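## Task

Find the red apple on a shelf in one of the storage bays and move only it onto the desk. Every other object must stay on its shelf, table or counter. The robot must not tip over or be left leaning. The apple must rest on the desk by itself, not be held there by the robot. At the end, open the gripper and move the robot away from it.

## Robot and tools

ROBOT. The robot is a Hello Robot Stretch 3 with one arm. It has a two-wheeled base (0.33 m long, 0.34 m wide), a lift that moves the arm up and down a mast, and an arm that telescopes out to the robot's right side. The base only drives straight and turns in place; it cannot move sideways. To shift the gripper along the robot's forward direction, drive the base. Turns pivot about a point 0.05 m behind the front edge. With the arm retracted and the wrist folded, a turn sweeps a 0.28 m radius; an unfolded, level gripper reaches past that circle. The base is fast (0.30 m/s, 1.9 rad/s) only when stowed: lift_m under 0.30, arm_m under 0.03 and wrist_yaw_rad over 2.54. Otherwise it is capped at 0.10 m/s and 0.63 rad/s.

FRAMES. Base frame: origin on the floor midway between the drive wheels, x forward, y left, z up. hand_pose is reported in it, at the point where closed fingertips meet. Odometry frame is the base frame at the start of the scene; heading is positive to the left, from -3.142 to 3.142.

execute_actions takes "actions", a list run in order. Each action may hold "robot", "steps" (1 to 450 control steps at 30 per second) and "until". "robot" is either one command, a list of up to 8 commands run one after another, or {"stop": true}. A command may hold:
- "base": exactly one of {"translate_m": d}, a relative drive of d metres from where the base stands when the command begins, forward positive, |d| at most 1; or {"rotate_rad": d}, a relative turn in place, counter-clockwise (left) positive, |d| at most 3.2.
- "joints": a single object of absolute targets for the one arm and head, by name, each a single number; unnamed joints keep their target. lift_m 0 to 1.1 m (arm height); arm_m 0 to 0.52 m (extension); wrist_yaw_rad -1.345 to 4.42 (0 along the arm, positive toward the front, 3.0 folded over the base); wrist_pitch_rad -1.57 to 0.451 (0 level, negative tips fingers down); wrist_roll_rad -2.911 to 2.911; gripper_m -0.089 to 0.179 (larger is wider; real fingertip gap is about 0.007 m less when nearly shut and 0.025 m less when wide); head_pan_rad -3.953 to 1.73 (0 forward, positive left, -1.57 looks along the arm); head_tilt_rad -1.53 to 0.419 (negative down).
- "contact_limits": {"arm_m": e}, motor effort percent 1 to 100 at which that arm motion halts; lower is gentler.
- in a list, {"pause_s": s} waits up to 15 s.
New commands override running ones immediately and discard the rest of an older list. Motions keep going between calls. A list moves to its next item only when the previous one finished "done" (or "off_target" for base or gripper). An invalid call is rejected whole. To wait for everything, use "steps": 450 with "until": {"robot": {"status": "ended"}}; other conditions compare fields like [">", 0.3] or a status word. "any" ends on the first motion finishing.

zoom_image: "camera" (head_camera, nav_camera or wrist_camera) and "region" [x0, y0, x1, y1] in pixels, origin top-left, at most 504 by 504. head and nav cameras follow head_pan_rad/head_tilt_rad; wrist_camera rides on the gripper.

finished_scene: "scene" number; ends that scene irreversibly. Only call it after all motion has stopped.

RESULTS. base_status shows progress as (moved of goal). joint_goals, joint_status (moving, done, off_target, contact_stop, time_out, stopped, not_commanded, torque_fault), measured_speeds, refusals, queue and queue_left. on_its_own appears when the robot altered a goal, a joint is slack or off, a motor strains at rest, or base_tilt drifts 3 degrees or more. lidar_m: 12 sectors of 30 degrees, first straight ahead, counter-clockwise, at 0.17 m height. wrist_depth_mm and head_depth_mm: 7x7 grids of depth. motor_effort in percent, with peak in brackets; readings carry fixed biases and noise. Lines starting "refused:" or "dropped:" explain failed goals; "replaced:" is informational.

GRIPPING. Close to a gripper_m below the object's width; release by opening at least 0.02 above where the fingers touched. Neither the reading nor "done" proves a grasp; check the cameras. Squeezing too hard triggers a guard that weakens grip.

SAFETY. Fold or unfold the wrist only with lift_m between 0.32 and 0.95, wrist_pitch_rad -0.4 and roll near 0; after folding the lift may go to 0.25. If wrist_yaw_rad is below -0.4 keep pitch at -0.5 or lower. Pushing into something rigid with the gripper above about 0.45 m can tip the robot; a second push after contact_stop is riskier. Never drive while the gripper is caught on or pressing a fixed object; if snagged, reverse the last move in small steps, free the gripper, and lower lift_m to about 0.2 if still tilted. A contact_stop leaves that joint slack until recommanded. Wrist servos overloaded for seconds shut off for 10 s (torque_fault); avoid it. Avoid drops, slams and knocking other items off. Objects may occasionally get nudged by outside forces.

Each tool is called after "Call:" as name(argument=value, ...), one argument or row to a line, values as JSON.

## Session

Call:
execute_actions(
  actions=[],
)

Scene clock: 0.00 s.
robot.base_odometry: x=+0.000 y=+0.000 heading=+0.000 (m, m, rad; robot's odometry frame)
robot.turned_by_wheels: +0.000 (rad since the last result)
robot.turned_by_imu: +0.000 (rad since the last result)
robot.base_tilt: forward=-0.4 right=+1.5 (deg)
robot.lidar_m: 0.79 0.70 0.71 0.85 1.18 1.27 1.30 2.42 1.47 0.90 0.79 0.79
robot.head_depth_mm: 898 896 883 869 834 823 816 / 979 983 982 965 964 951 939 / 916 924 933 934 945 953 961 / 835 846 850 855 863 869 877 / 772 776 781 786 794 797 804 / 714 718 728 727 735 736 740 / 667 669 673 678 682 684 690
robot.base_status: not_commanded
robot.joint_positions: lift_m=+0.328 arm_m=+0.003 wrist_yaw_rad=+2.827 wrist_pitch_rad=-0.540 wrist_roll_rad=-0.020 gripper_m=+0.037 head_pan_rad=-0.019 head_tilt_rad=-0.022
robot.joint_goals: lift_m=+0.328 arm_m=+0.003 wrist_yaw_rad=+2.827 wrist_pitch_rad=-0.540 wrist_roll_rad=-0.020 gripper_m=+0.037 head_pan_rad=-0.019 head_tilt_rad=-0.022
robot.joint_status: lift_m=not_commanded arm_m=not_commanded wrist_yaw_rad=not_commanded wrist_pitch_rad=not_commanded wrist_roll_rad=not_commanded gripper_m=not_commanded head_pan_rad=not_commanded head_tilt_rad=not_commanded
robot.measured_speeds: translate_m=+0.000 rotate_rad=+0.000 lift_m=+0.000 arm_m=+0.000 wrist_yaw_rad=+0.000 wrist_pitch_rad=+0.000 wrist_roll_rad=+0.000 head_pan_rad=+0.000 head_tilt_rad=+0.000
robot: refusals=0 queue=idle queue_left=0
robot.motor_effort: left_wheel=-1 right_wheel=+0 lift_m=+18 arm_m=-1 wrist_yaw_rad=+0 wrist_pitch_rad=+8 wrist_roll_rad=+0 gripper_m=+0 head_pan_rad=-1 head_tilt_rad=+2 (%)
robot.hand_pose: x=+0.0429 y=+0.0496 z=+0.3143 quat_wxyz=(+0.293, +0.696, +0.083, +0.651) (m; robot's base frame)
robot.wrist_depth_mm: - - 958 792 669 589 520 / - - - 883 763 642 565 / - 932 922 885 783 693 601 / 732 749 750 748 732 710 641 / 594 - 597 603 622 609 605 / 513 498 - 506 511 517 507 / 467 - - 448 436 451 457
pictures: head_camera (sideways: a quarter turn clockwise sets it upright), nav_camera (sideways: a quarter turn counterclockwise sets it upright), wrist_camera
Images, in order (width x height): head_camera 896x504, nav_camera 672x504, wrist_camera 644x364.

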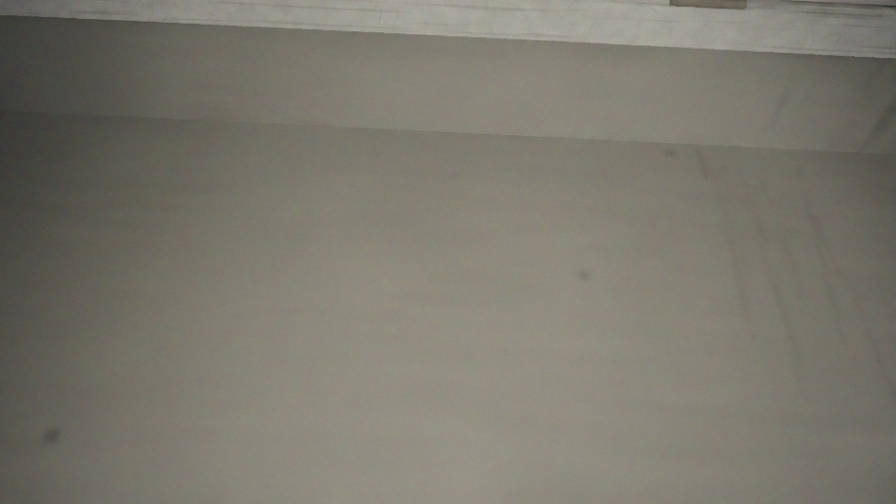

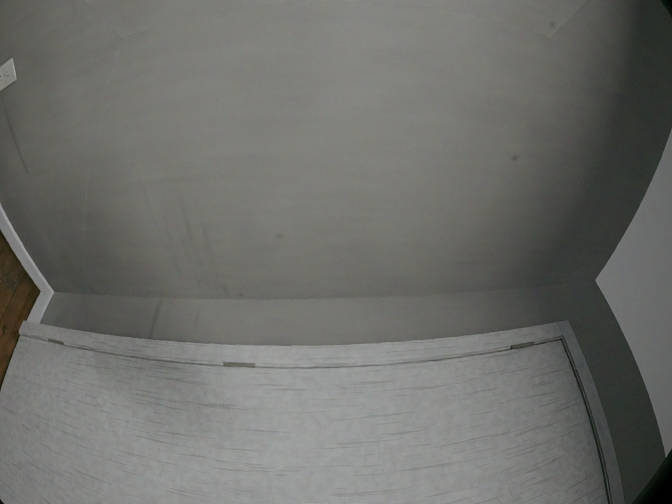

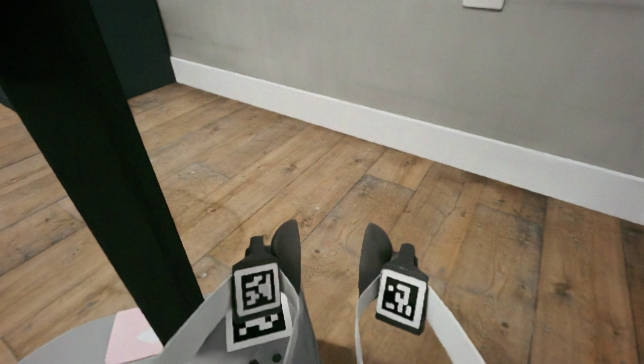

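Call:
execute_actions(
  actions=[
    {"robot":{"base":{"rotate_rad":-2.35},"joints":{"head_tilt_rad":-0.5,"lift_m":0.27}},"steps":450,"until":{"robot":{"status":"ended"}}},
  ],
)

Scene clock: 10.53 s.
robot.base_odometry: x=+0.000 y=+0.000 heading=-2.350 (m, m, rad; robot's odometry frame)
robot.turned_by_wheels: -2.350 (rad since the last result)
robot.turned_by_imu: -2.356 (rad since the last result)
robot.base_tilt: forward=-0.5 right=+1.5 (deg)
robot.lidar_m: 2.32 1.06 0.80 0.79 0.84 0.72 0.70 0.75 1.10 1.97 1.28 2.31
robot.head_depth_mm: 3243 3555 3427 2874 2078 1610 1325 / 3338 3550 3881 2855 2066 1613 1324 / 3408 3554 3875 2827 2046 1611 1326 / 3443 3392 3557 2691 2056 1602 1314 / 2800 2743 3150 2779 2037 1604 1319 / 2009 2121 2203 2320 2036 1601 1310 / 1598 1642 1708 1779 1816 1588 1306
robot.base_status: done (rotate_rad -2.3499 of -2.3500)
robot.joint_positions: lift_m=+0.270 arm_m=+0.003 wrist_yaw_rad=+2.827 wrist_pitch_rad=-0.540 wrist_roll_rad=-0.020 gripper_m=+0.037 head_pan_rad=-0.019 head_tilt_rad=-0.494
robot.joint_goals: lift_m=+0.270 arm_m=+0.003 wrist_yaw_rad=+2.827 wrist_pitch_rad=-0.540 wrist_roll_rad=-0.020 gripper_m=+0.037 head_pan_rad=-0.019 head_tilt_rad=-0.500
robot.joint_status: lift_m=done arm_m=not_commanded wrist_yaw_rad=not_commanded wrist_pitch_rad=not_commanded wrist_roll_rad=not_commanded gripper_m=not_commanded head_pan_rad=not_commanded head_tilt_rad=done
robot.measured_speeds: translate_m=+0.000 rotate_rad=+0.000 lift_m=+0.000 arm_m=+0.000 wrist_yaw_rad=+0.000 wrist_pitch_rad=+0.000 wrist_roll_rad=+0.000 head_pan_rad=+0.000 head_tilt_rad=+0.000
robot: refusals=0 queue=done queue_left=0
robot.motor_effort: left_wheel=+2(10) right_wheel=-3(8) lift_m=+17(19) arm_m=-1(1) wrist_yaw_rad=+0(0) wrist_pitch_rad=+8(8) wrist_roll_rad=+0(0) gripper_m=+0(0) head_pan_rad=+0(0) head_tilt_rad=-3(29) (%)
robot.hand_pose: x=+0.0429 y=+0.0495 z=+0.2564 quat_wxyz=(+0.293, +0.696, +0.083, +0.650) (m; robot's base frame)
robot.wrist_depth_mm: - 710 743 769 826 884 966 / - 772 819 840 910 958 - / - 797 814 833 817 795 806 / 627 666 635 627 634 647 649 / 526 - 537 528 529 539 529 / 467 - - 441 445 459 450 / - - - 399 380 393 391
pictures: head_camera (sideways: a quarter turn clockwise sets it upright), nav_camera (sideways: a quarter turn counterclockwise sets it upright), wrist_camera
Images, in order (width x height): head_camera 896x504, nav_camera 672x504, wrist_camera 644x364.

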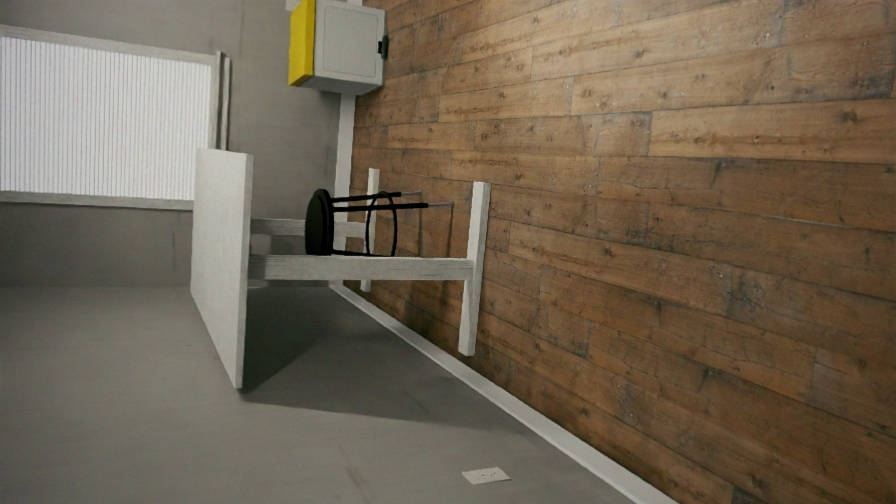

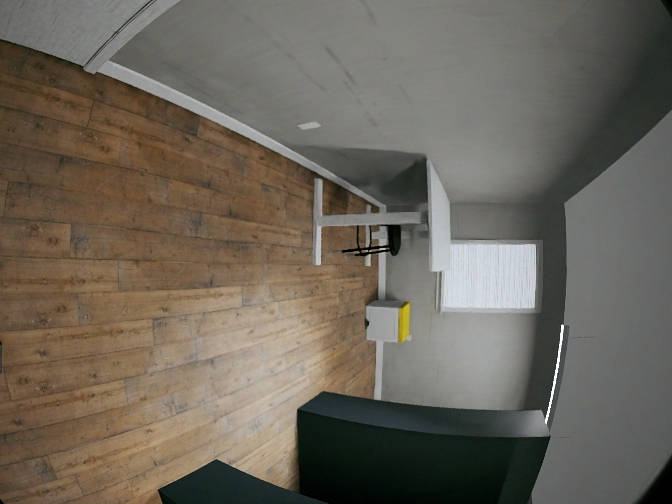

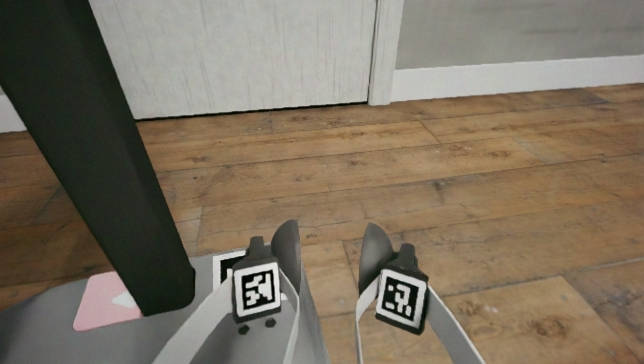

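Call:
execute_actions(
  actions=[
    {"robot":[{"base":{"rotate_rad":-0.25},"joints":{"head_pan_rad":-1.7}},{"base":{"translate_m":1}},{"base":{"translate_m":0.72}},{"base":{"rotate_rad":0.1}}],"steps":450,"until":{"robot":{"status":"ended"}}},
  ],
)

Scene clock: 30.57 s.
robot.base_odometry: x=-1.474 y=-0.887 heading=-2.500 (m, m, rad; robot's odometry frame)
robot.turned_by_wheels: -0.150 (rad since the last result)
robot.turned_by_imu: -0.153 (rad since the last result)
robot.base_tilt: forward=-0.4 right=+1.5 (deg)
robot.lidar_m: 1.86 1.01 0.87 1.08 1.11 1.45 2.38 1.23 0.98 1.78 0.89 1.08
robot.head_depth_mm: 1430 1576 1596 1714 1749 1523 1299 / 2184 1807 1759 1836 1952 1616 1330 / 2214 2411 2606 2706 2052 1627 1322 / 2228 2436 2671 2804 2043 1609 1317 / 2240 2400 2622 2777 2051 1603 1319 / 2196 2354 2549 2533 2030 1594 1315 / 1658 1627 1604 1580 1541 1502 1275
robot.base_status: done (rotate_rad +0.0999 of +0.1000)
robot.joint_positions: lift_m=+0.270 arm_m=+0.003 wrist_yaw_rad=+2.827 wrist_pitch_rad=-0.541 wrist_roll_rad=-0.020 gripper_m=+0.037 head_pan_rad=-1.693 head_tilt_rad=-0.495
robot.joint_goals: lift_m=+0.270 arm_m=+0.003 wrist_yaw_rad=+2.827 wrist_pitch_rad=-0.541 wrist_roll_rad=-0.020 gripper_m=+0.037 head_pan_rad=-1.700 head_tilt_rad=-0.500
robot.joint_status: lift_m=done arm_m=not_commanded wrist_yaw_rad=not_commanded wrist_pitch_rad=not_commanded wrist_roll_rad=not_commanded gripper_m=not_commanded head_pan_rad=done head_tilt_rad=done
robot.measured_speeds: translate_m=+0.000 rotate_rad=+0.000 lift_m=+0.000 arm_m=+0.000 wrist_yaw_rad=+0.000 wrist_pitch_rad=+0.000 wrist_roll_rad=+0.000 head_pan_rad=+0.000 head_tilt_rad=+0.000
robot: refusals=0 queue=done queue_left=0
robot.motor_effort: left_wheel=-2(10) right_wheel=+1(9) lift_m=+17(17) arm_m=-1(1) wrist_yaw_rad=+0(0) wrist_pitch_rad=+8(8) wrist_roll_rad=+0(0) gripper_m=+0(0) head_pan_rad=-4(49) head_tilt_rad=-2(2) (%)
robot.hand_pose: x=+0.0429 y=+0.0495 z=+0.2563 quat_wxyz=(+0.293, +0.696, +0.083, +0.650) (m; robot's base frame)
robot.wrist_depth_mm: - 945 - - - - - / - - - - - - - / - 807 842 808 790 777 810 / 638 650 655 644 645 648 641 / 529 - 530 525 525 536 531 / 463 - - 448 448 448 452 / - - - 397 383 392 391
pictures: head_camera (sideways: a quarter turn clockwise sets it upright), nav_camera (sideways: a quarter turn counterclockwise sets it upright), wrist_camera
Images, in order (width x height): head_camera 896x504, nav_camera 672x504, wrist_camera 644x364.

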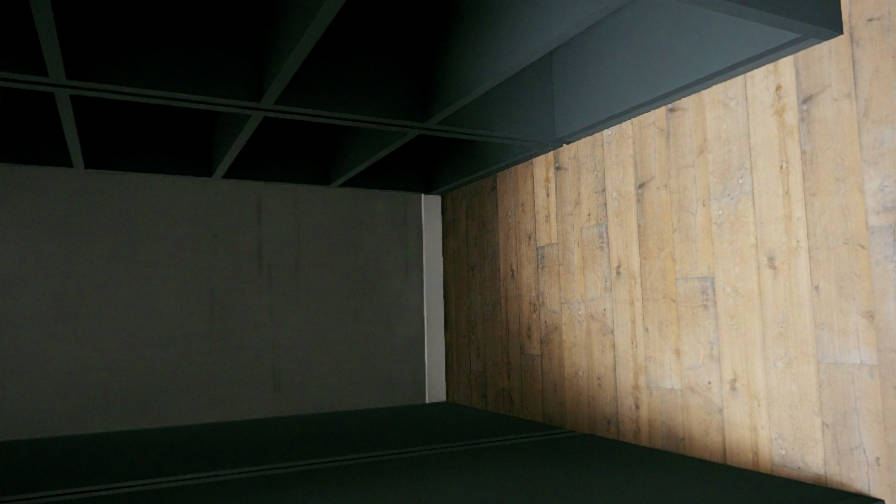

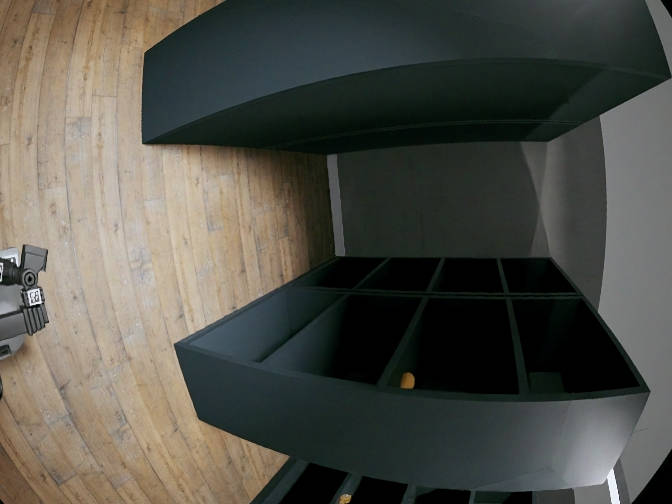

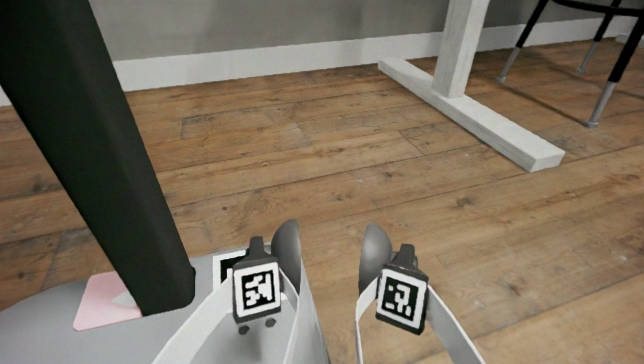

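Call:
execute_actions(
  actions=[
    {"robot":[{"base":{"rotate_rad":-1.62},"joints":{"head_pan_rad":-0.9}},{"base":{"translate_m":1.0}},{"base":{"rotate_rad":0.04}}],"steps":450,"until":{"robot":{"status":"ended"}}},
  ],
)

Scene clock: 49.73 s.
robot.base_odometry: x=-2.032 y=-0.058 heading=+2.203 (m, m, rad; robot's odometry frame)
robot.turned_by_wheels: -1.580 (rad since the last result)
robot.turned_by_imu: -1.584 (rad since the last result)
robot.base_tilt: forward=-0.4 right=+1.4 (deg)
robot.lidar_m: 1.68 0.69 0.48 0.45 0.46 1.76 2.06 2.11 0.48 0.48 0.93 0.83
robot.head_depth_mm: 782 835 892 696 521 958 785 / 837 894 950 693 564 956 786 / 898 963 1008 689 1130 956 803 / 890 974 1023 684 1179 948 1151 / 804 863 928 764 1111 948 1237 / 729 780 838 866 985 1042 1205 / 667 714 780 862 1014 1415 1302
robot.base_status: done (rotate_rad +0.0399 of +0.0400)
robot.joint_positions: lift_m=+0.270 arm_m=+0.003 wrist_yaw_rad=+2.827 wrist_pitch_rad=-0.541 wrist_roll_rad=-0.020 gripper_m=+0.037 head_pan_rad=-0.907 head_tilt_rad=-0.495
robot.joint_goals: lift_m=+0.270 arm_m=+0.003 wrist_yaw_rad=+2.827 wrist_pitch_rad=-0.541 wrist_roll_rad=-0.020 gripper_m=+0.037 head_pan_rad=-0.900 head_tilt_rad=-0.500
robot.joint_status: lift_m=done arm_m=not_commanded wrist_yaw_rad=not_commanded wrist_pitch_rad=not_commanded wrist_roll_rad=not_commanded gripper_m=not_commanded head_pan_rad=done head_tilt_rad=done
robot.measured_speeds: translate_m=+0.000 rotate_rad=+0.000 lift_m=+0.000 arm_m=+0.000 wrist_yaw_rad=+0.000 wrist_pitch_rad=+0.000 wrist_roll_rad=+0.000 head_pan_rad=+0.000 head_tilt_rad=+0.000
robot: refusals=0 queue=done queue_left=0
robot.motor_effort: left_wheel=-2(9) right_wheel=+1(8) lift_m=+17(17) arm_m=-1(1) wrist_yaw_rad=+0(1) wrist_pitch_rad=+8(8) wrist_roll_rad=+0(0) gripper_m=+0(0) head_pan_rad=+4(48) head_tilt_rad=-3(3) (%)
robot.hand_pose: x=+0.0429 y=+0.0494 z=+0.2563 quat_wxyz=(+0.293, +0.696, +0.083, +0.650) (m; robot's base frame)
robot.wrist_depth_mm: - 415 450 504 538 590 674 / - 454 490 537 590 665 761 / - 503 546 598 660 728 820 / 637 557 583 631 639 652 643 / 529 - 530 527 525 534 528 / 462 - - 444 458 455 451 / - - - 397 379 386 395
pictures: head_camera (sideways: a quarter turn clockwise sets it upright), nav_camera (sideways: a quarter turn counterclockwise sets it upright), wrist_camera
Images, in order (width x height): head_camera 896x504, nav_camera 672x504, wrist_camera 644x364.

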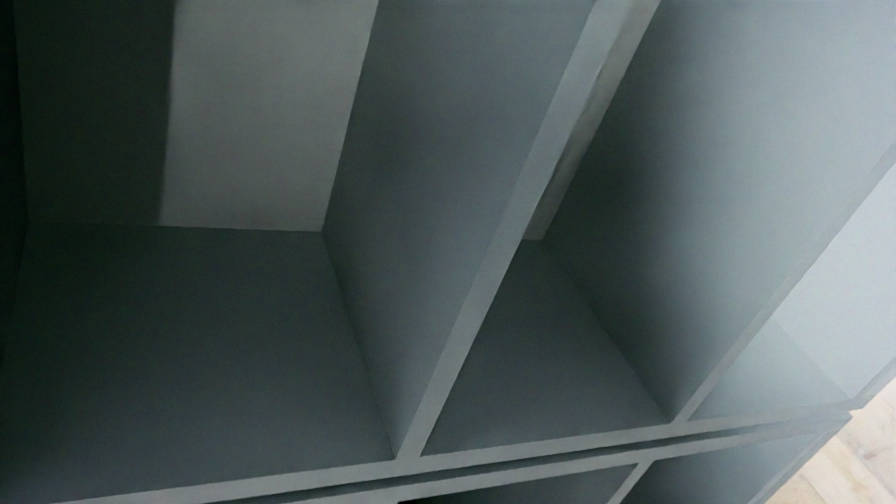

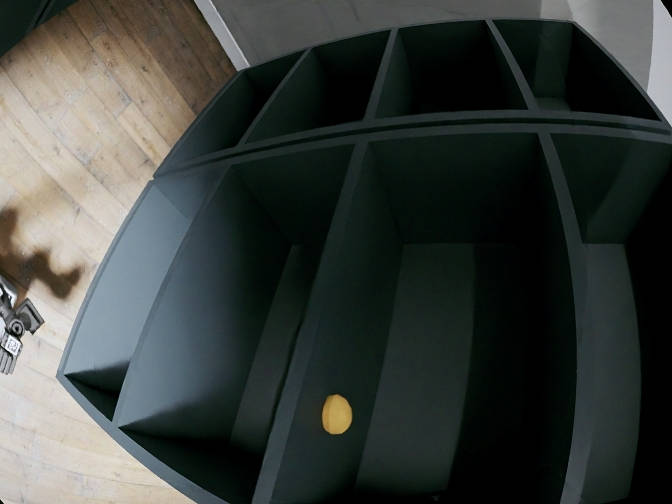

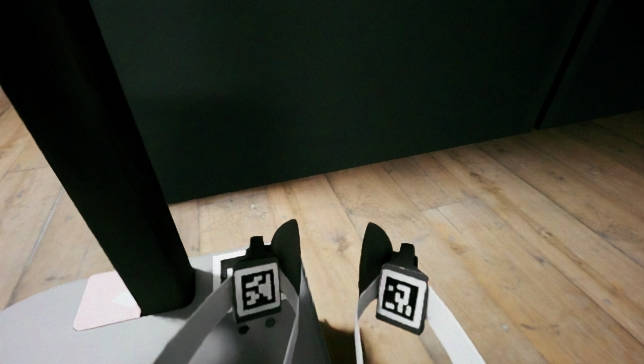

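Call:
execute_actions(
  actions=[
    {"robot":{"base":{"translate_m":0.6},"joints":{"head_pan_rad":-1.1,"head_tilt_rad":-0.7}},"steps":450,"until":{"robot":{"status":"ended"}}},
  ],
)

Scene clock: 59.40 s.
robot.base_odometry: x=-2.387 y=+0.426 heading=+2.203 (m, m, rad; robot's odometry frame)
robot.turned_by_wheels: +0.000 (rad since the last result)
robot.turned_by_imu: -0.001 (rad since the last result)
robot.base_tilt: forward=-0.5 right=+1.5 (deg)
robot.lidar_m: 1.09 0.74 0.52 0.49 0.50 0.66 2.38 0.85 0.92 0.51 0.43 1.12
robot.head_depth_mm: 325 379 525 487 955 816 744 / 357 385 422 476 623 796 1072 / 358 397 450 522 609 728 958 / 823 890 646 549 951 833 1109 / 869 921 644 1137 972 1213 1162 / 918 961 642 1168 974 1271 1182 / 975 956 676 1223 1000 1312 1184
robot.base_status: done (translate_m +0.6000 of +0.6000)
robot.joint_positions: lift_m=+0.270 arm_m=+0.003 wrist_yaw_rad=+2.827 wrist_pitch_rad=-0.541 wrist_roll_rad=-0.020 gripper_m=+0.037 head_pan_rad=-1.093 head_tilt_rad=-0.692
robot.joint_goals: lift_m=+0.270 arm_m=+0.003 wrist_yaw_rad=+2.827 wrist_pitch_rad=-0.541 wrist_roll_rad=-0.020 gripper_m=+0.037 head_pan_rad=-1.100 head_tilt_rad=-0.700
robot.joint_status: lift_m=done arm_m=not_commanded wrist_yaw_rad=not_commanded wrist_pitch_rad=not_commanded wrist_roll_rad=not_commanded gripper_m=not_commanded head_pan_rad=done head_tilt_rad=done
robot.measured_speeds: translate_m=+0.000 rotate_rad=+0.000 lift_m=+0.000 arm_m=+0.000 wrist_yaw_rad=+0.000 wrist_pitch_rad=+0.000 wrist_roll_rad=+0.000 head_pan_rad=+0.000 head_tilt_rad=+0.000
robot: refusals=0 queue=done queue_left=0
robot.motor_effort: left_wheel=-2(5) right_wheel=+0(7) lift_m=+17(17) arm_m=-2(1) wrist_yaw_rad=+0(0) wrist_pitch_rad=+8(8) wrist_roll_rad=+0(0) gripper_m=+0(0) head_pan_rad=-4(23) head_tilt_rad=-3(18) (%)
robot.hand_pose: x=+0.0429 y=+0.0494 z=+0.2563 quat_wxyz=(+0.293, +0.696, +0.083, +0.650) (m; robot's base frame)
robot.wrist_depth_mm: - 444 475 541 576 649 702 / - 479 521 592 646 727 826 / - 535 580 644 718 767 814 / 532 591 605 643 645 650 632 / 536 - 538 536 524 527 528 / 455 - - 448 448 452 452 / - - - 394 379 394 391
pictures: head_camera (sideways: a quarter turn clockwise sets it upright), nav_camera (sideways: a quarter turn counterclockwise sets it upright), wrist_camera
Images, in order (width x height): head_camera 896x504, nav_camera 672x504, wrist_camera 644x364.

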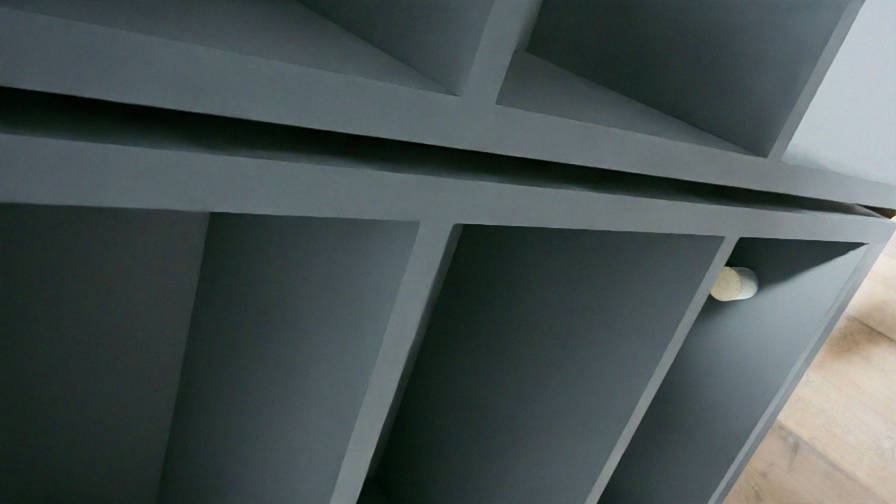

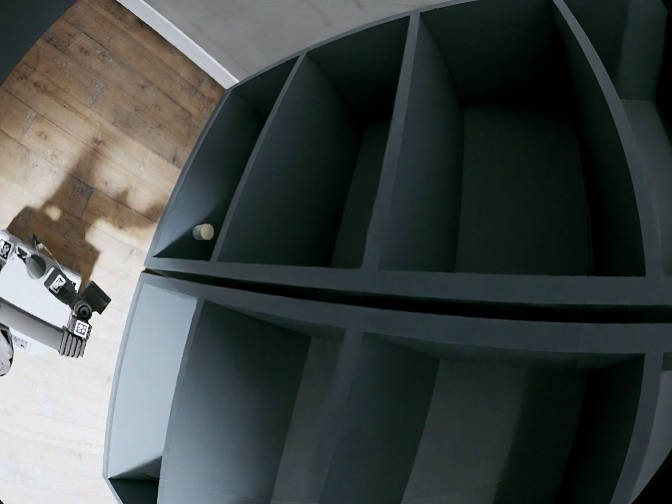

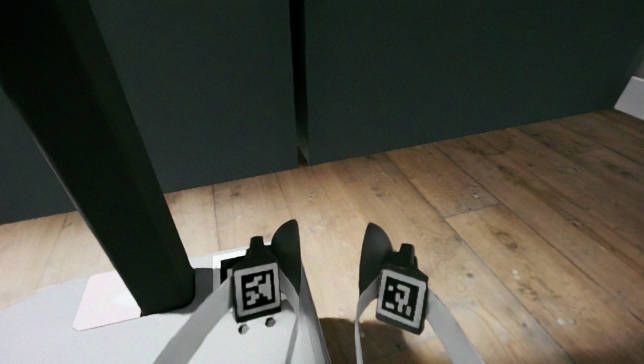

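Call:
execute_actions(
  actions=[
    {"robot":[{"base":{"translate_m":-1}},{"base":{"translate_m":-0.2}},{"base":{"rotate_rad":-1.54}},{"base":{"translate_m":0.7}},{"base":{"translate_m":0.6}},{"base":{"rotate_rad":1.57},"joints":{"head_pan_rad":-0.5,"head_tilt_rad":-0.5}},{"base":{"translate_m":0.4}}],"steps":450,"until":{"robot":{"status":"ended"}}},
    {"steps":450,"until":{"robot":{"status":"ended"}}},
  ],
)

Scene clock: 92.37 s.
robot.base_odometry: x=-0.899 y=+0.575 heading=+2.233 (m, m, rad; robot's odometry frame)
robot.turned_by_wheels: +0.030 (rad since the last result)
robot.turned_by_imu: +0.027 (rad since the last result)
robot.base_tilt: forward=-0.5 right=+1.5 (deg)
robot.lidar_m: 1.54 0.51 0.37 0.35 2.42 1.93 1.83 1.50 1.07 0.56 1.04 1.07
robot.head_depth_mm: 954 1051 1094 1276 1211 921 1207 / 908 996 1044 1227 1205 1382 1237 / 898 975 1041 1168 1238 1427 1289 / 1704 1839 1960 1566 1826 1540 1296 / 1615 1749 1922 2085 1969 1576 1310 / 1600 1723 1863 2053 2002 1585 1302 / 1551 1653 1799 1941 2007 1584 1289
robot.base_status: done (translate_m +0.4000 of +0.4000)
robot.joint_positions: lift_m=+0.270 arm_m=+0.003 wrist_yaw_rad=+2.827 wrist_pitch_rad=-0.541 wrist_roll_rad=-0.020 gripper_m=+0.037 head_pan_rad=-0.507 head_tilt_rad=-0.507
robot.joint_goals: lift_m=+0.270 arm_m=+0.003 wrist_yaw_rad=+2.827 wrist_pitch_rad=-0.541 wrist_roll_rad=-0.020 gripper_m=+0.037 head_pan_rad=-0.500 head_tilt_rad=-0.500
robot.joint_status: lift_m=done arm_m=not_commanded wrist_yaw_rad=not_commanded wrist_pitch_rad=not_commanded wrist_roll_rad=not_commanded gripper_m=not_commanded head_pan_rad=done head_tilt_rad=done
robot.measured_speeds: translate_m=+0.000 rotate_rad=+0.000 lift_m=+0.000 arm_m=+0.000 wrist_yaw_rad=+0.000 wrist_pitch_rad=+0.000 wrist_roll_rad=+0.000 head_pan_rad=+0.000 head_tilt_rad=+0.000
robot: refusals=0 queue=done queue_left=0
robot.motor_effort: left_wheel=-3(10) right_wheel=+1(9) lift_m=+17(17) arm_m=-2(2) wrist_yaw_rad=+0(0) wrist_pitch_rad=+8(8) wrist_roll_rad=+0(0) gripper_m=+0(0) head_pan_rad=+4(38) head_tilt_rad=+3(19) (%)
robot.hand_pose: x=+0.0429 y=+0.0494 z=+0.2562 quat_wxyz=(+0.293, +0.696, +0.083, +0.650) (m; robot's base frame)
robot.wrist_depth_mm: - - 565 383 424 463 502 / - - 939 425 466 522 572 / - 841 765 475 535 594 687 / 638 652 598 536 591 631 648 / 524 - 534 514 522 521 528 / 455 - - 450 447 446 453 / - - - 394 379 389 390
pictures: head_camera (sideways: a quarter turn clockwise sets it upright), nav_camera (sideways: a quarter turn counterclockwise sets it upright), wrist_camera
Images, in order (width x height): head_camera 896x504, nav_camera 672x504, wrist_camera 644x364.

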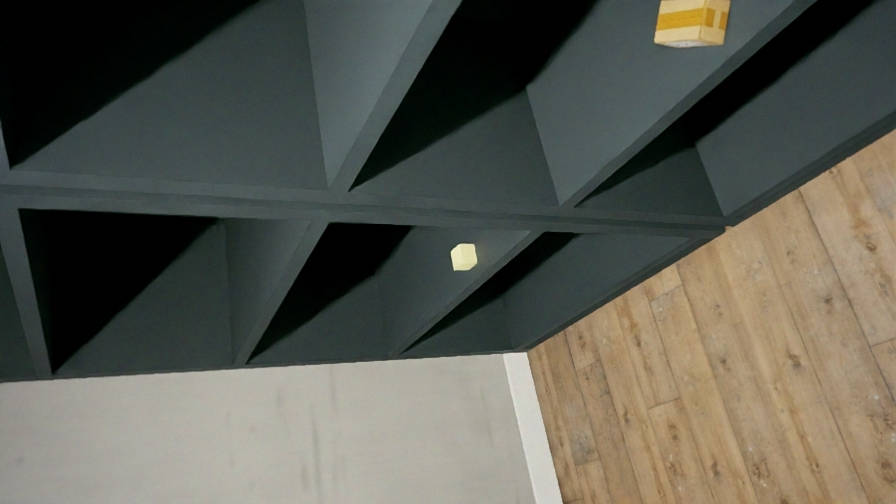

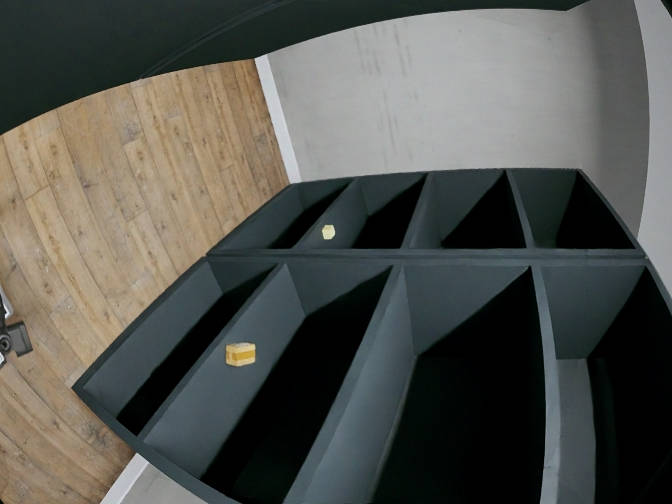

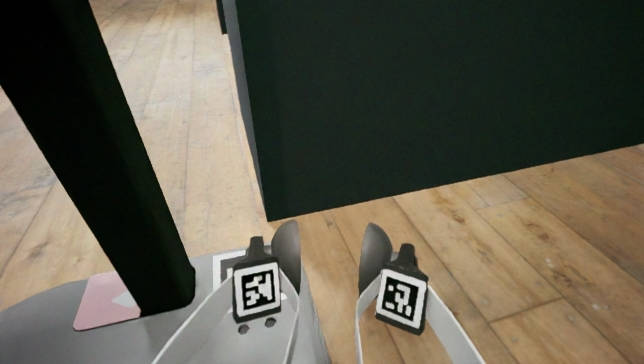

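Hidden regions remain; go deeper.

Call:
execute_actions(
  actions=[
    {"robot":{"base":{"translate_m":0.9},"joints":{"head_pan_rad":-1.5,"head_tilt_rad":-0.7}},"steps":450,"until":{"robot":{"status":"ended"}}},
  ],
)

Scene clock: 102.03 s.
robot.base_odometry: x=-1.453 y=+1.284 heading=+2.233 (m, m, rad; robot's odometry frame)
robot.turned_by_wheels: +0.000 (rad since the last result)
robot.turned_by_imu: -0.002 (rad since the last result)
robot.base_tilt: forward=-0.4 right=+1.5 (deg)
robot.lidar_m: 1.00 0.55 0.40 0.38 0.39 0.52 2.72 0.98 1.03 0.53 1.01 1.05
robot.head_depth_mm: 790 856 651 1108 983 878 1120 / 796 860 649 1130 980 879 1142 / 428 487 592 1100 951 1216 1139 / 441 493 563 645 744 915 1139 / 805 843 614 1133 947 1238 1165 / 842 901 645 1173 976 1243 1156 / 855 911 643 1185 973 1259 1177
robot.base_status: done (translate_m +0.9000 of +0.9000)
robot.joint_positions: lift_m=+0.270 arm_m=+0.003 wrist_yaw_rad=+2.827 wrist_pitch_rad=-0.541 wrist_roll_rad=-0.020 gripper_m=+0.037 head_pan_rad=-1.493 head_tilt_rad=-0.691
robot.joint_goals: lift_m=+0.270 arm_m=+0.003 wrist_yaw_rad=+2.827 wrist_pitch_rad=-0.541 wrist_roll_rad=-0.020 gripper_m=+0.037 head_pan_rad=-1.500 head_tilt_rad=-0.700
robot.joint_status: lift_m=done arm_m=not_commanded wrist_yaw_rad=not_commanded wrist_pitch_rad=not_commanded wrist_roll_rad=not_commanded gripper_m=not_commanded head_pan_rad=done head_tilt_rad=done
robot.measured_speeds: translate_m=+0.000 rotate_rad=+0.000 lift_m=+0.000 arm_m=+0.000 wrist_yaw_rad=+0.000 wrist_pitch_rad=+0.000 wrist_roll_rad=+0.000 head_pan_rad=+0.000 head_tilt_rad=+0.000
robot: refusals=0 queue=done queue_left=0
robot.motor_effort: left_wheel=-2(6) right_wheel=+2(8) lift_m=+16(17) arm_m=-2(1) wrist_yaw_rad=+0(0) wrist_pitch_rad=+8(8) wrist_roll_rad=+0(0) gripper_m=+0(1) head_pan_rad=-4(50) head_tilt_rad=-4(19) (%)
robot.hand_pose: x=+0.0429 y=+0.0494 z=+0.2562 quat_wxyz=(+0.293, +0.696, +0.083, +0.650) (m; robot's base frame)
robot.wrist_depth_mm: - 355 382 411 450 499 541 / - 382 412 449 503 541 623 / - 435 460 508 565 630 713 / 430 483 509 584 625 642 632 / 466 - 531 526 534 529 528 / 470 - - 448 452 455 450 / - - - 393 382 392 390
pictures: head_camera (sideways: a quarter turn clockwise sets it upright), nav_camera (sideways: a quarter turn counterclockwise sets it upright), wrist_camera
Images, in order (width x height): head_camera 896x504, nav_camera 672x504, wrist_camera 644x364.

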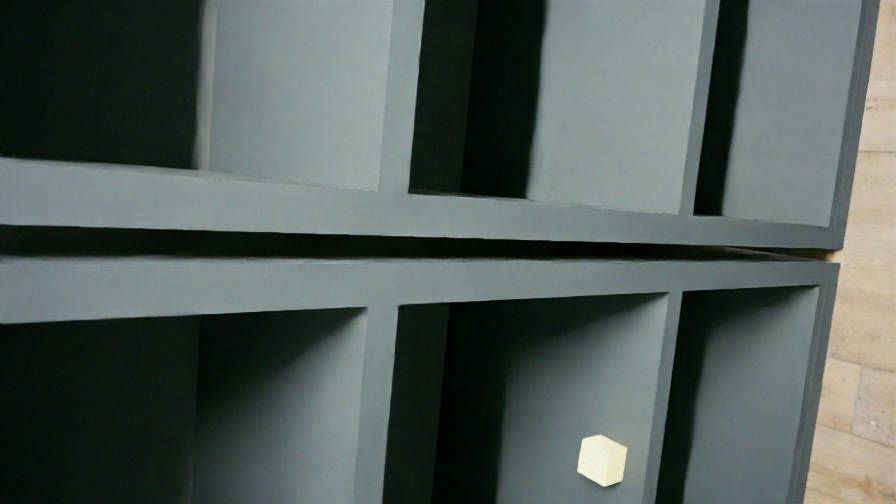

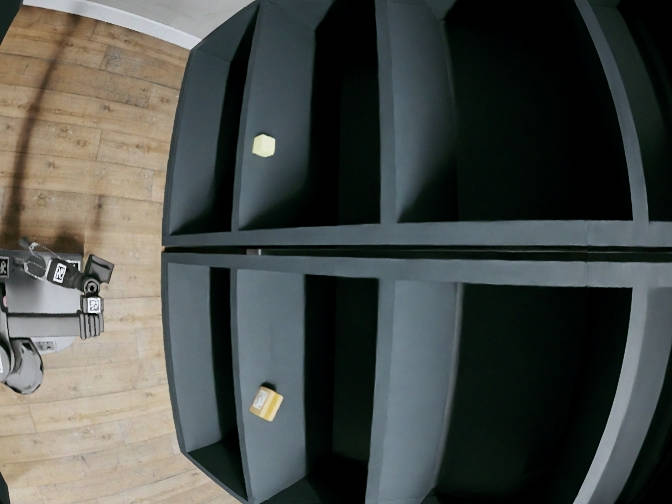

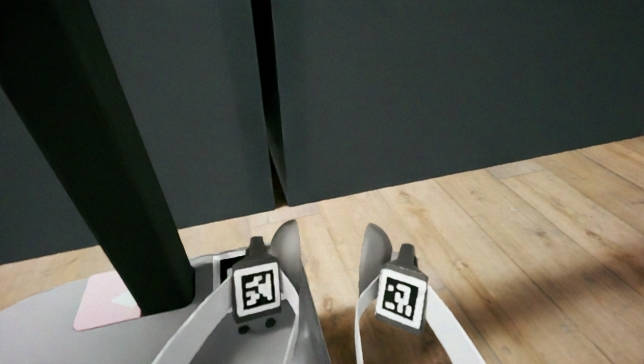

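Call:
execute_actions(
  actions=[
    {"robot":[{"base":{"translate_m":-1}},{"base":{"translate_m":-0.3}},{"base":{"rotate_rad":1.59},"joints":{"head_pan_rad":-0.6}},{"base":{"translate_m":1}},{"base":{"translate_m":1}}],"steps":450,"until":{"robot":{"status":"ended"}}},
    {"steps":450,"until":{"robot":{"status":"ended"}}},
  ],
)

Scene clock: 129.73 s.
robot.base_odometry: x=-2.206 y=-1.001 heading=-2.460 (m, m, rad; robot's odometry frame)
robot.turned_by_wheels: +1.590 (rad since the last result)
robot.turned_by_imu: +1.589 (rad since the last result)
robot.base_tilt: forward=-0.4 right=+1.5 (deg)
robot.lidar_m: 1.25 1.60 0.90 1.05 1.55 2.10 1.67 1.24 0.40 0.38 0.40 1.81
robot.head_depth_mm: 2061 2357 2624 2072 1668 1379 733 / 1934 2171 2449 2075 1669 1379 1182 / 1811 2048 2341 2057 1654 1377 1189 / 1711 1910 2160 2077 1651 1388 1190 / 1613 1784 2014 2055 1655 1379 1180 / 1518 1681 1881 1998 1658 1374 1180 / 1453 1600 1781 1918 1602 1375 1177
robot.base_status: done (translate_m +1.0000 of +1.0000)
robot.joint_positions: lift_m=+0.270 arm_m=+0.003 wrist_yaw_rad=+2.827 wrist_pitch_rad=-0.541 wrist_roll_rad=-0.020 gripper_m=+0.037 head_pan_rad=-0.607 head_tilt_rad=-0.692
robot.joint_goals: lift_m=+0.270 arm_m=+0.003 wrist_yaw_rad=+2.827 wrist_pitch_rad=-0.541 wrist_roll_rad=-0.020 gripper_m=+0.037 head_pan_rad=-0.600 head_tilt_rad=-0.700
robot.joint_status: lift_m=done arm_m=not_commanded wrist_yaw_rad=not_commanded wrist_pitch_rad=not_commanded wrist_roll_rad=not_commanded gripper_m=not_commanded head_pan_rad=done head_tilt_rad=done
robot.measured_speeds: translate_m=+0.000 rotate_rad=+0.000 lift_m=+0.000 arm_m=+0.000 wrist_yaw_rad=+0.000 wrist_pitch_rad=+0.000 wrist_roll_rad=+0.000 head_pan_rad=+0.000 head_tilt_rad=+0.000
robot: refusals=0 queue=done queue_left=0
robot.motor_effort: left_wheel=-3(11) right_wheel=+1(9) lift_m=+17(17) arm_m=-2(2) wrist_yaw_rad=+0(0) wrist_pitch_rad=+8(8) wrist_roll_rad=+0(0) gripper_m=+0(0) head_pan_rad=+3(50) head_tilt_rad=-3(4) (%)
robot.hand_pose: x=+0.0429 y=+0.0494 z=+0.2562 quat_wxyz=(+0.293, +0.696, +0.083, +0.650) (m; robot's base frame)
robot.wrist_depth_mm: - - - - - - - / - - - - - - - / - 820 813 797 784 802 799 / 645 643 644 624 627 635 649 / 529 - 534 523 526 530 528 / 469 - - 454 452 452 451 / - - - 397 383 387 385
pictures: head_camera (sideways: a quarter turn clockwise sets it upright), nav_camera (sideways: a quarter turn counterclockwise sets it upright), wrist_camera
Images, in order (width x height): head_camera 896x504, nav_camera 672x504, wrist_camera 644x364.

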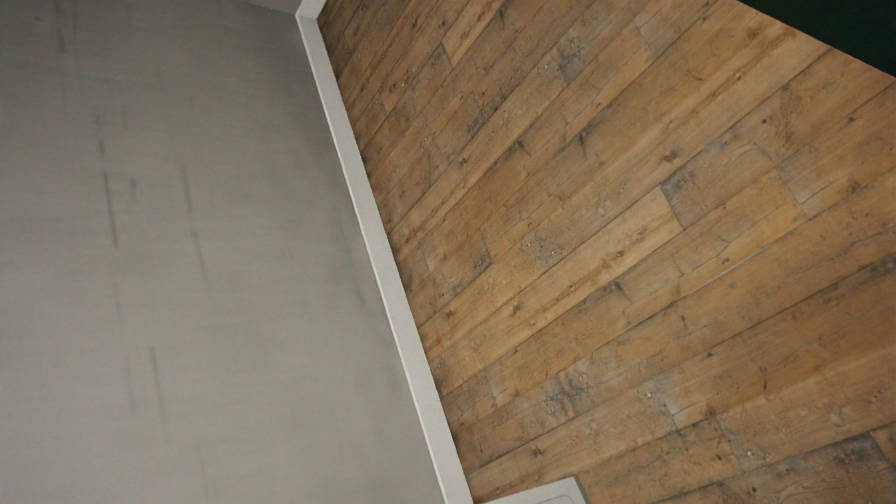

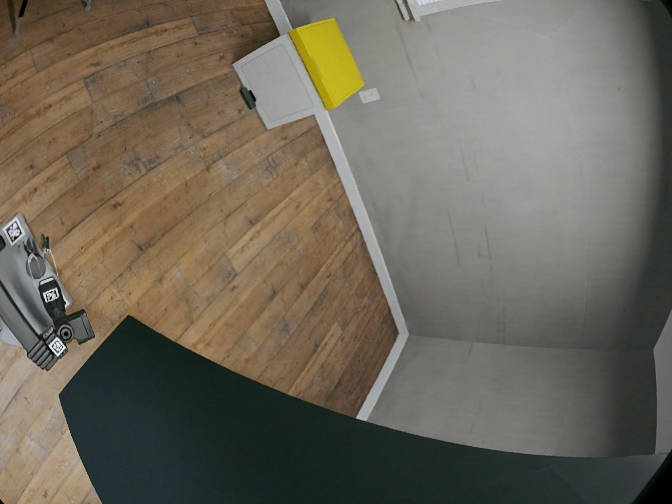

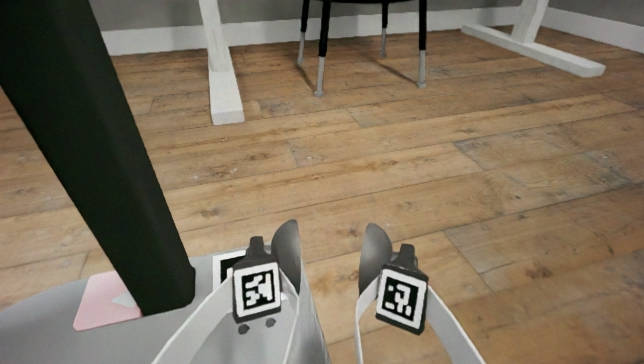

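Call:
execute_actions(
  actions=[
    {"robot":[{"base":{"translate_m":0.7}},{"base":{"rotate_rad":-1.57},"joints":{"head_pan_rad":-1.0}},{"base":{"translate_m":0.75}}],"steps":450,"until":{"robot":{"status":"ended"}}},
  ],
)

Scene clock: 150.43 s.
robot.base_odometry: x=-3.223 y=-0.860 heading=+2.253 (m, m, rad; robot's odometry frame)
robot.turned_by_wheels: -1.570 (rad since the last result)
robot.turned_by_imu: -1.575 (rad since the last result)
robot.base_tilt: forward=-0.4 right=+1.5 (deg)
robot.lidar_m: 1.48 1.50 1.09 1.04 0.92 0.87 1.60 1.93 0.61 0.95 0.71 0.71
robot.head_depth_mm: 816 871 648 1097 980 817 1115 / 855 909 648 1145 978 853 1101 / 758 842 648 1139 969 1244 1143 / 663 744 713 976 976 1267 1182 / 592 656 718 861 1007 1270 1181 / 593 686 788 1170 1516 1357 1182 / 1281 958 1532 1257 1568 1382 1180
robot.base_status: done (translate_m +0.7500 of +0.7500)
robot.joint_positions: lift_m=+0.270 arm_m=+0.003 wrist_yaw_rad=+2.827 wrist_pitch_rad=-0.541 wrist_roll_rad=-0.020 gripper_m=+0.037 head_pan_rad=-0.993 head_tilt_rad=-0.692
robot.joint_goals: lift_m=+0.270 arm_m=+0.003 wrist_yaw_rad=+2.827 wrist_pitch_rad=-0.541 wrist_roll_rad=-0.020 gripper_m=+0.037 head_pan_rad=-1.000 head_tilt_rad=-0.700
robot.joint_status: lift_m=done arm_m=not_commanded wrist_yaw_rad=not_commanded wrist_pitch_rad=not_commanded wrist_roll_rad=not_commanded gripper_m=not_commanded head_pan_rad=done head_tilt_rad=done
robot.measured_speeds: translate_m=+0.000 rotate_rad=+0.000 lift_m=+0.000 arm_m=+0.000 wrist_yaw_rad=+0.000 wrist_pitch_rad=+0.000 wrist_roll_rad=+0.000 head_pan_rad=+0.000 head_tilt_rad=+0.000
robot: refusals=0 queue=done queue_left=0
robot.motor_effort: left_wheel=+2(10) right_wheel=-3(8) lift_m=+16(17) arm_m=-2(2) wrist_yaw_rad=+0(0) wrist_pitch_rad=+8(8) wrist_roll_rad=+0(0) gripper_m=+0(0) head_pan_rad=-4(33) head_tilt_rad=-4(3) (%)
robot.hand_pose: x=+0.0429 y=+0.0494 z=+0.2562 quat_wxyz=(+0.293, +0.696, +0.083, +0.650) (m; robot's base frame)
robot.wrist_depth_mm: - 940 964 - - - - / - 998 - - - - - / - 795 834 816 809 845 831 / 641 651 648 639 630 644 641 / 525 - 545 526 528 541 532 / 461 - - 455 454 445 450 / - - - 393 383 392 399
pictures: head_camera (sideways: a quarter turn clockwise sets it upright), nav_camera (sideways: a quarter turn counterclockwise sets it upright), wrist_camera
Images, in order (width x height): head_camera 896x504, nav_camera 672x504, wrist_camera 644x364.

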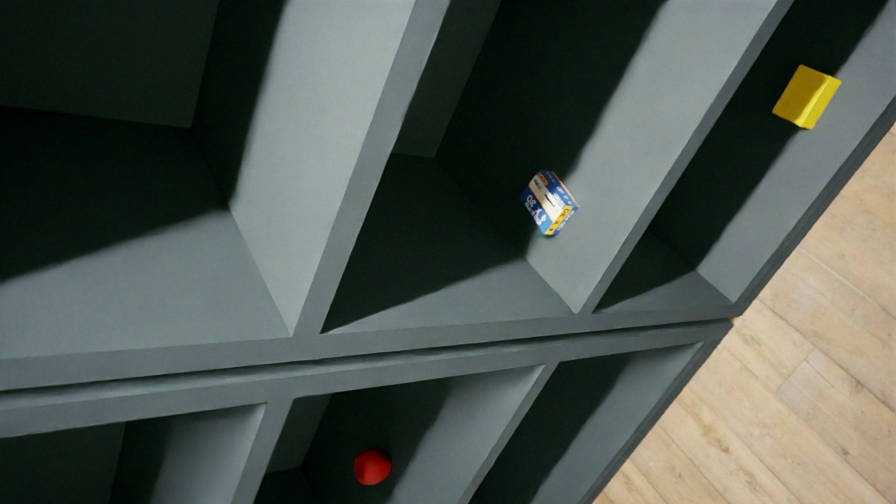

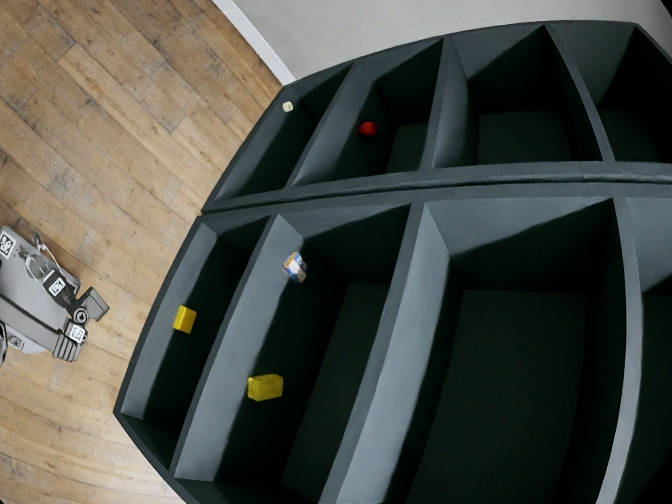

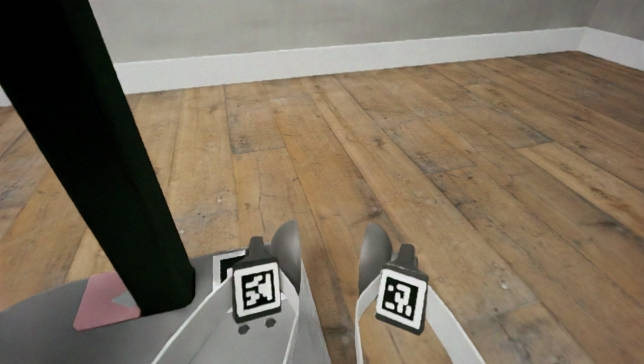

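Call:
execute_actions(
  actions=[
    {"robot":[{"base":{"translate_m":1.0},"joints":{"head_pan_rad":-1.57,"head_tilt_rad":-0.85}},{"joints":{"lift_m":0.5,"wrist_pitch_rad":-0.4}},{"joints":{"lift_m":0.66,"wrist_yaw_rad":0,"gripper_m":0.17}},{"joints":{"wrist_pitch_rad":-0.5,"arm_m":0.2}}],"steps":450,"until":{"robot":{"status":"ended"}}},
  ],
)

Scene clock: 171.70 s.
robot.base_odometry: x=-3.854 y=-0.084 heading=+2.253 (m, m, rad; robot's odometry frame)
robot.turned_by_wheels: +0.000 (rad since the last result)
robot.turned_by_imu: -0.003 (rad since the last result)
robot.base_tilt: forward=-0.5 right=+1.5 (deg)
robot.lidar_m: 0.49 0.51 0.69 1.06 1.09 1.48 2.09 1.36 0.63 0.94 0.66 0.51
robot.head_depth_mm: 770 641 547 1024 884 1181 - / 779 638 548 1027 - 1204 1124 / 788 641 547 1052 - 1208 1125 / 794 640 548 1030 906 1220 1125 / 799 641 546 1026 908 1223 1128 / 805 640 1104 1029 908 1228 1125 / 814 640 983 996 930 1214 1134
robot.base_status: done (translate_m +1.0000 of +1.0000)
robot.joint_positions: lift_m=+0.660 arm_m=+0.200 wrist_yaw_rad=+0.001 wrist_pitch_rad=-0.512 wrist_roll_rad=-0.020 gripper_m=+0.170 head_pan_rad=-1.563 head_tilt_rad=-0.840
robot.joint_goals: lift_m=+0.660 arm_m=+0.200 wrist_yaw_rad=+0.000 wrist_pitch_rad=-0.500 wrist_roll_rad=-0.020 gripper_m=+0.170 head_pan_rad=-1.570 head_tilt_rad=-0.850
robot.joint_status: lift_m=done arm_m=done wrist_yaw_rad=done wrist_pitch_rad=done wrist_roll_rad=not_commanded gripper_m=done head_pan_rad=done head_tilt_rad=done
robot.measured_speeds: translate_m=+0.000 rotate_rad=+0.000 lift_m=+0.000 arm_m=+0.000 wrist_yaw_rad=+0.000 wrist_pitch_rad=+0.000 wrist_roll_rad=+0.000 head_pan_rad=+0.000 head_tilt_rad=+0.000
robot: refusals=0 queue=done queue_left=0
robot.motor_effort: left_wheel=+1(9) right_wheel=-2(5) lift_m=+20(21) arm_m=+3(4) wrist_yaw_rad=-1(3) wrist_pitch_rad=+7(11) wrist_roll_rad=+0(0) gripper_m=+0(83) head_pan_rad=-4(40) head_tilt_rad=-4(16) (%)
robot.hand_pose: x=-0.0213 y=-0.5562 z=+0.6520 quat_wxyz=(+0.691, +0.182, -0.677, -0.177) (m; robot's base frame)
robot.wrist_depth_mm: 471 467 466 455 462 448 432 / 507 508 506 506 499 489 444 / 514 542 549 537 533 522 443 / 422 427 401 420 425 422 410 / 346 345 321 342 344 350 348 / 295 - 291 294 291 293 294 / 248 255 255 253 254 255 263
pictures: head_camera (sideways: a quarter turn clockwise sets it upright), nav_camera (sideways: a quarter turn counterclockwise sets it upright), wrist_camera
Images, in order (width x height): head_camera 896x504, nav_camera 672x504, wrist_camera 644x364.

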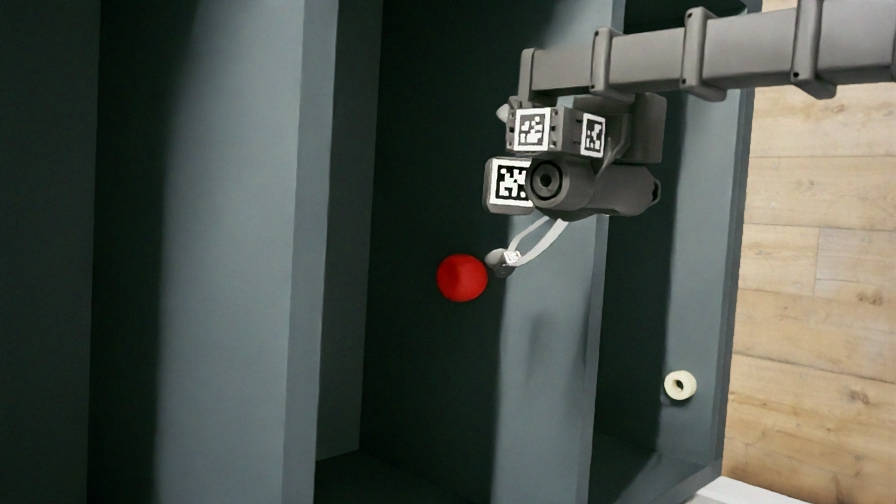

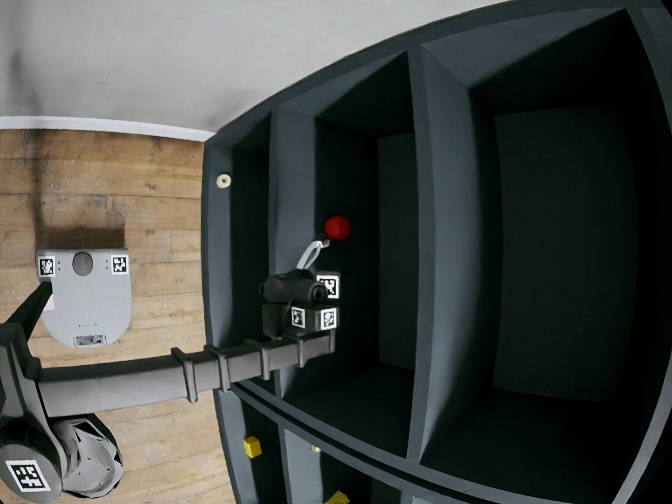

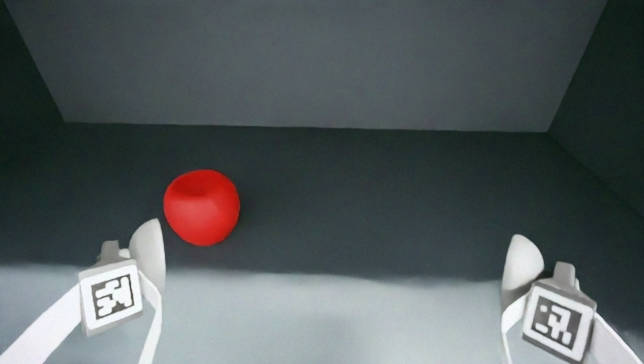

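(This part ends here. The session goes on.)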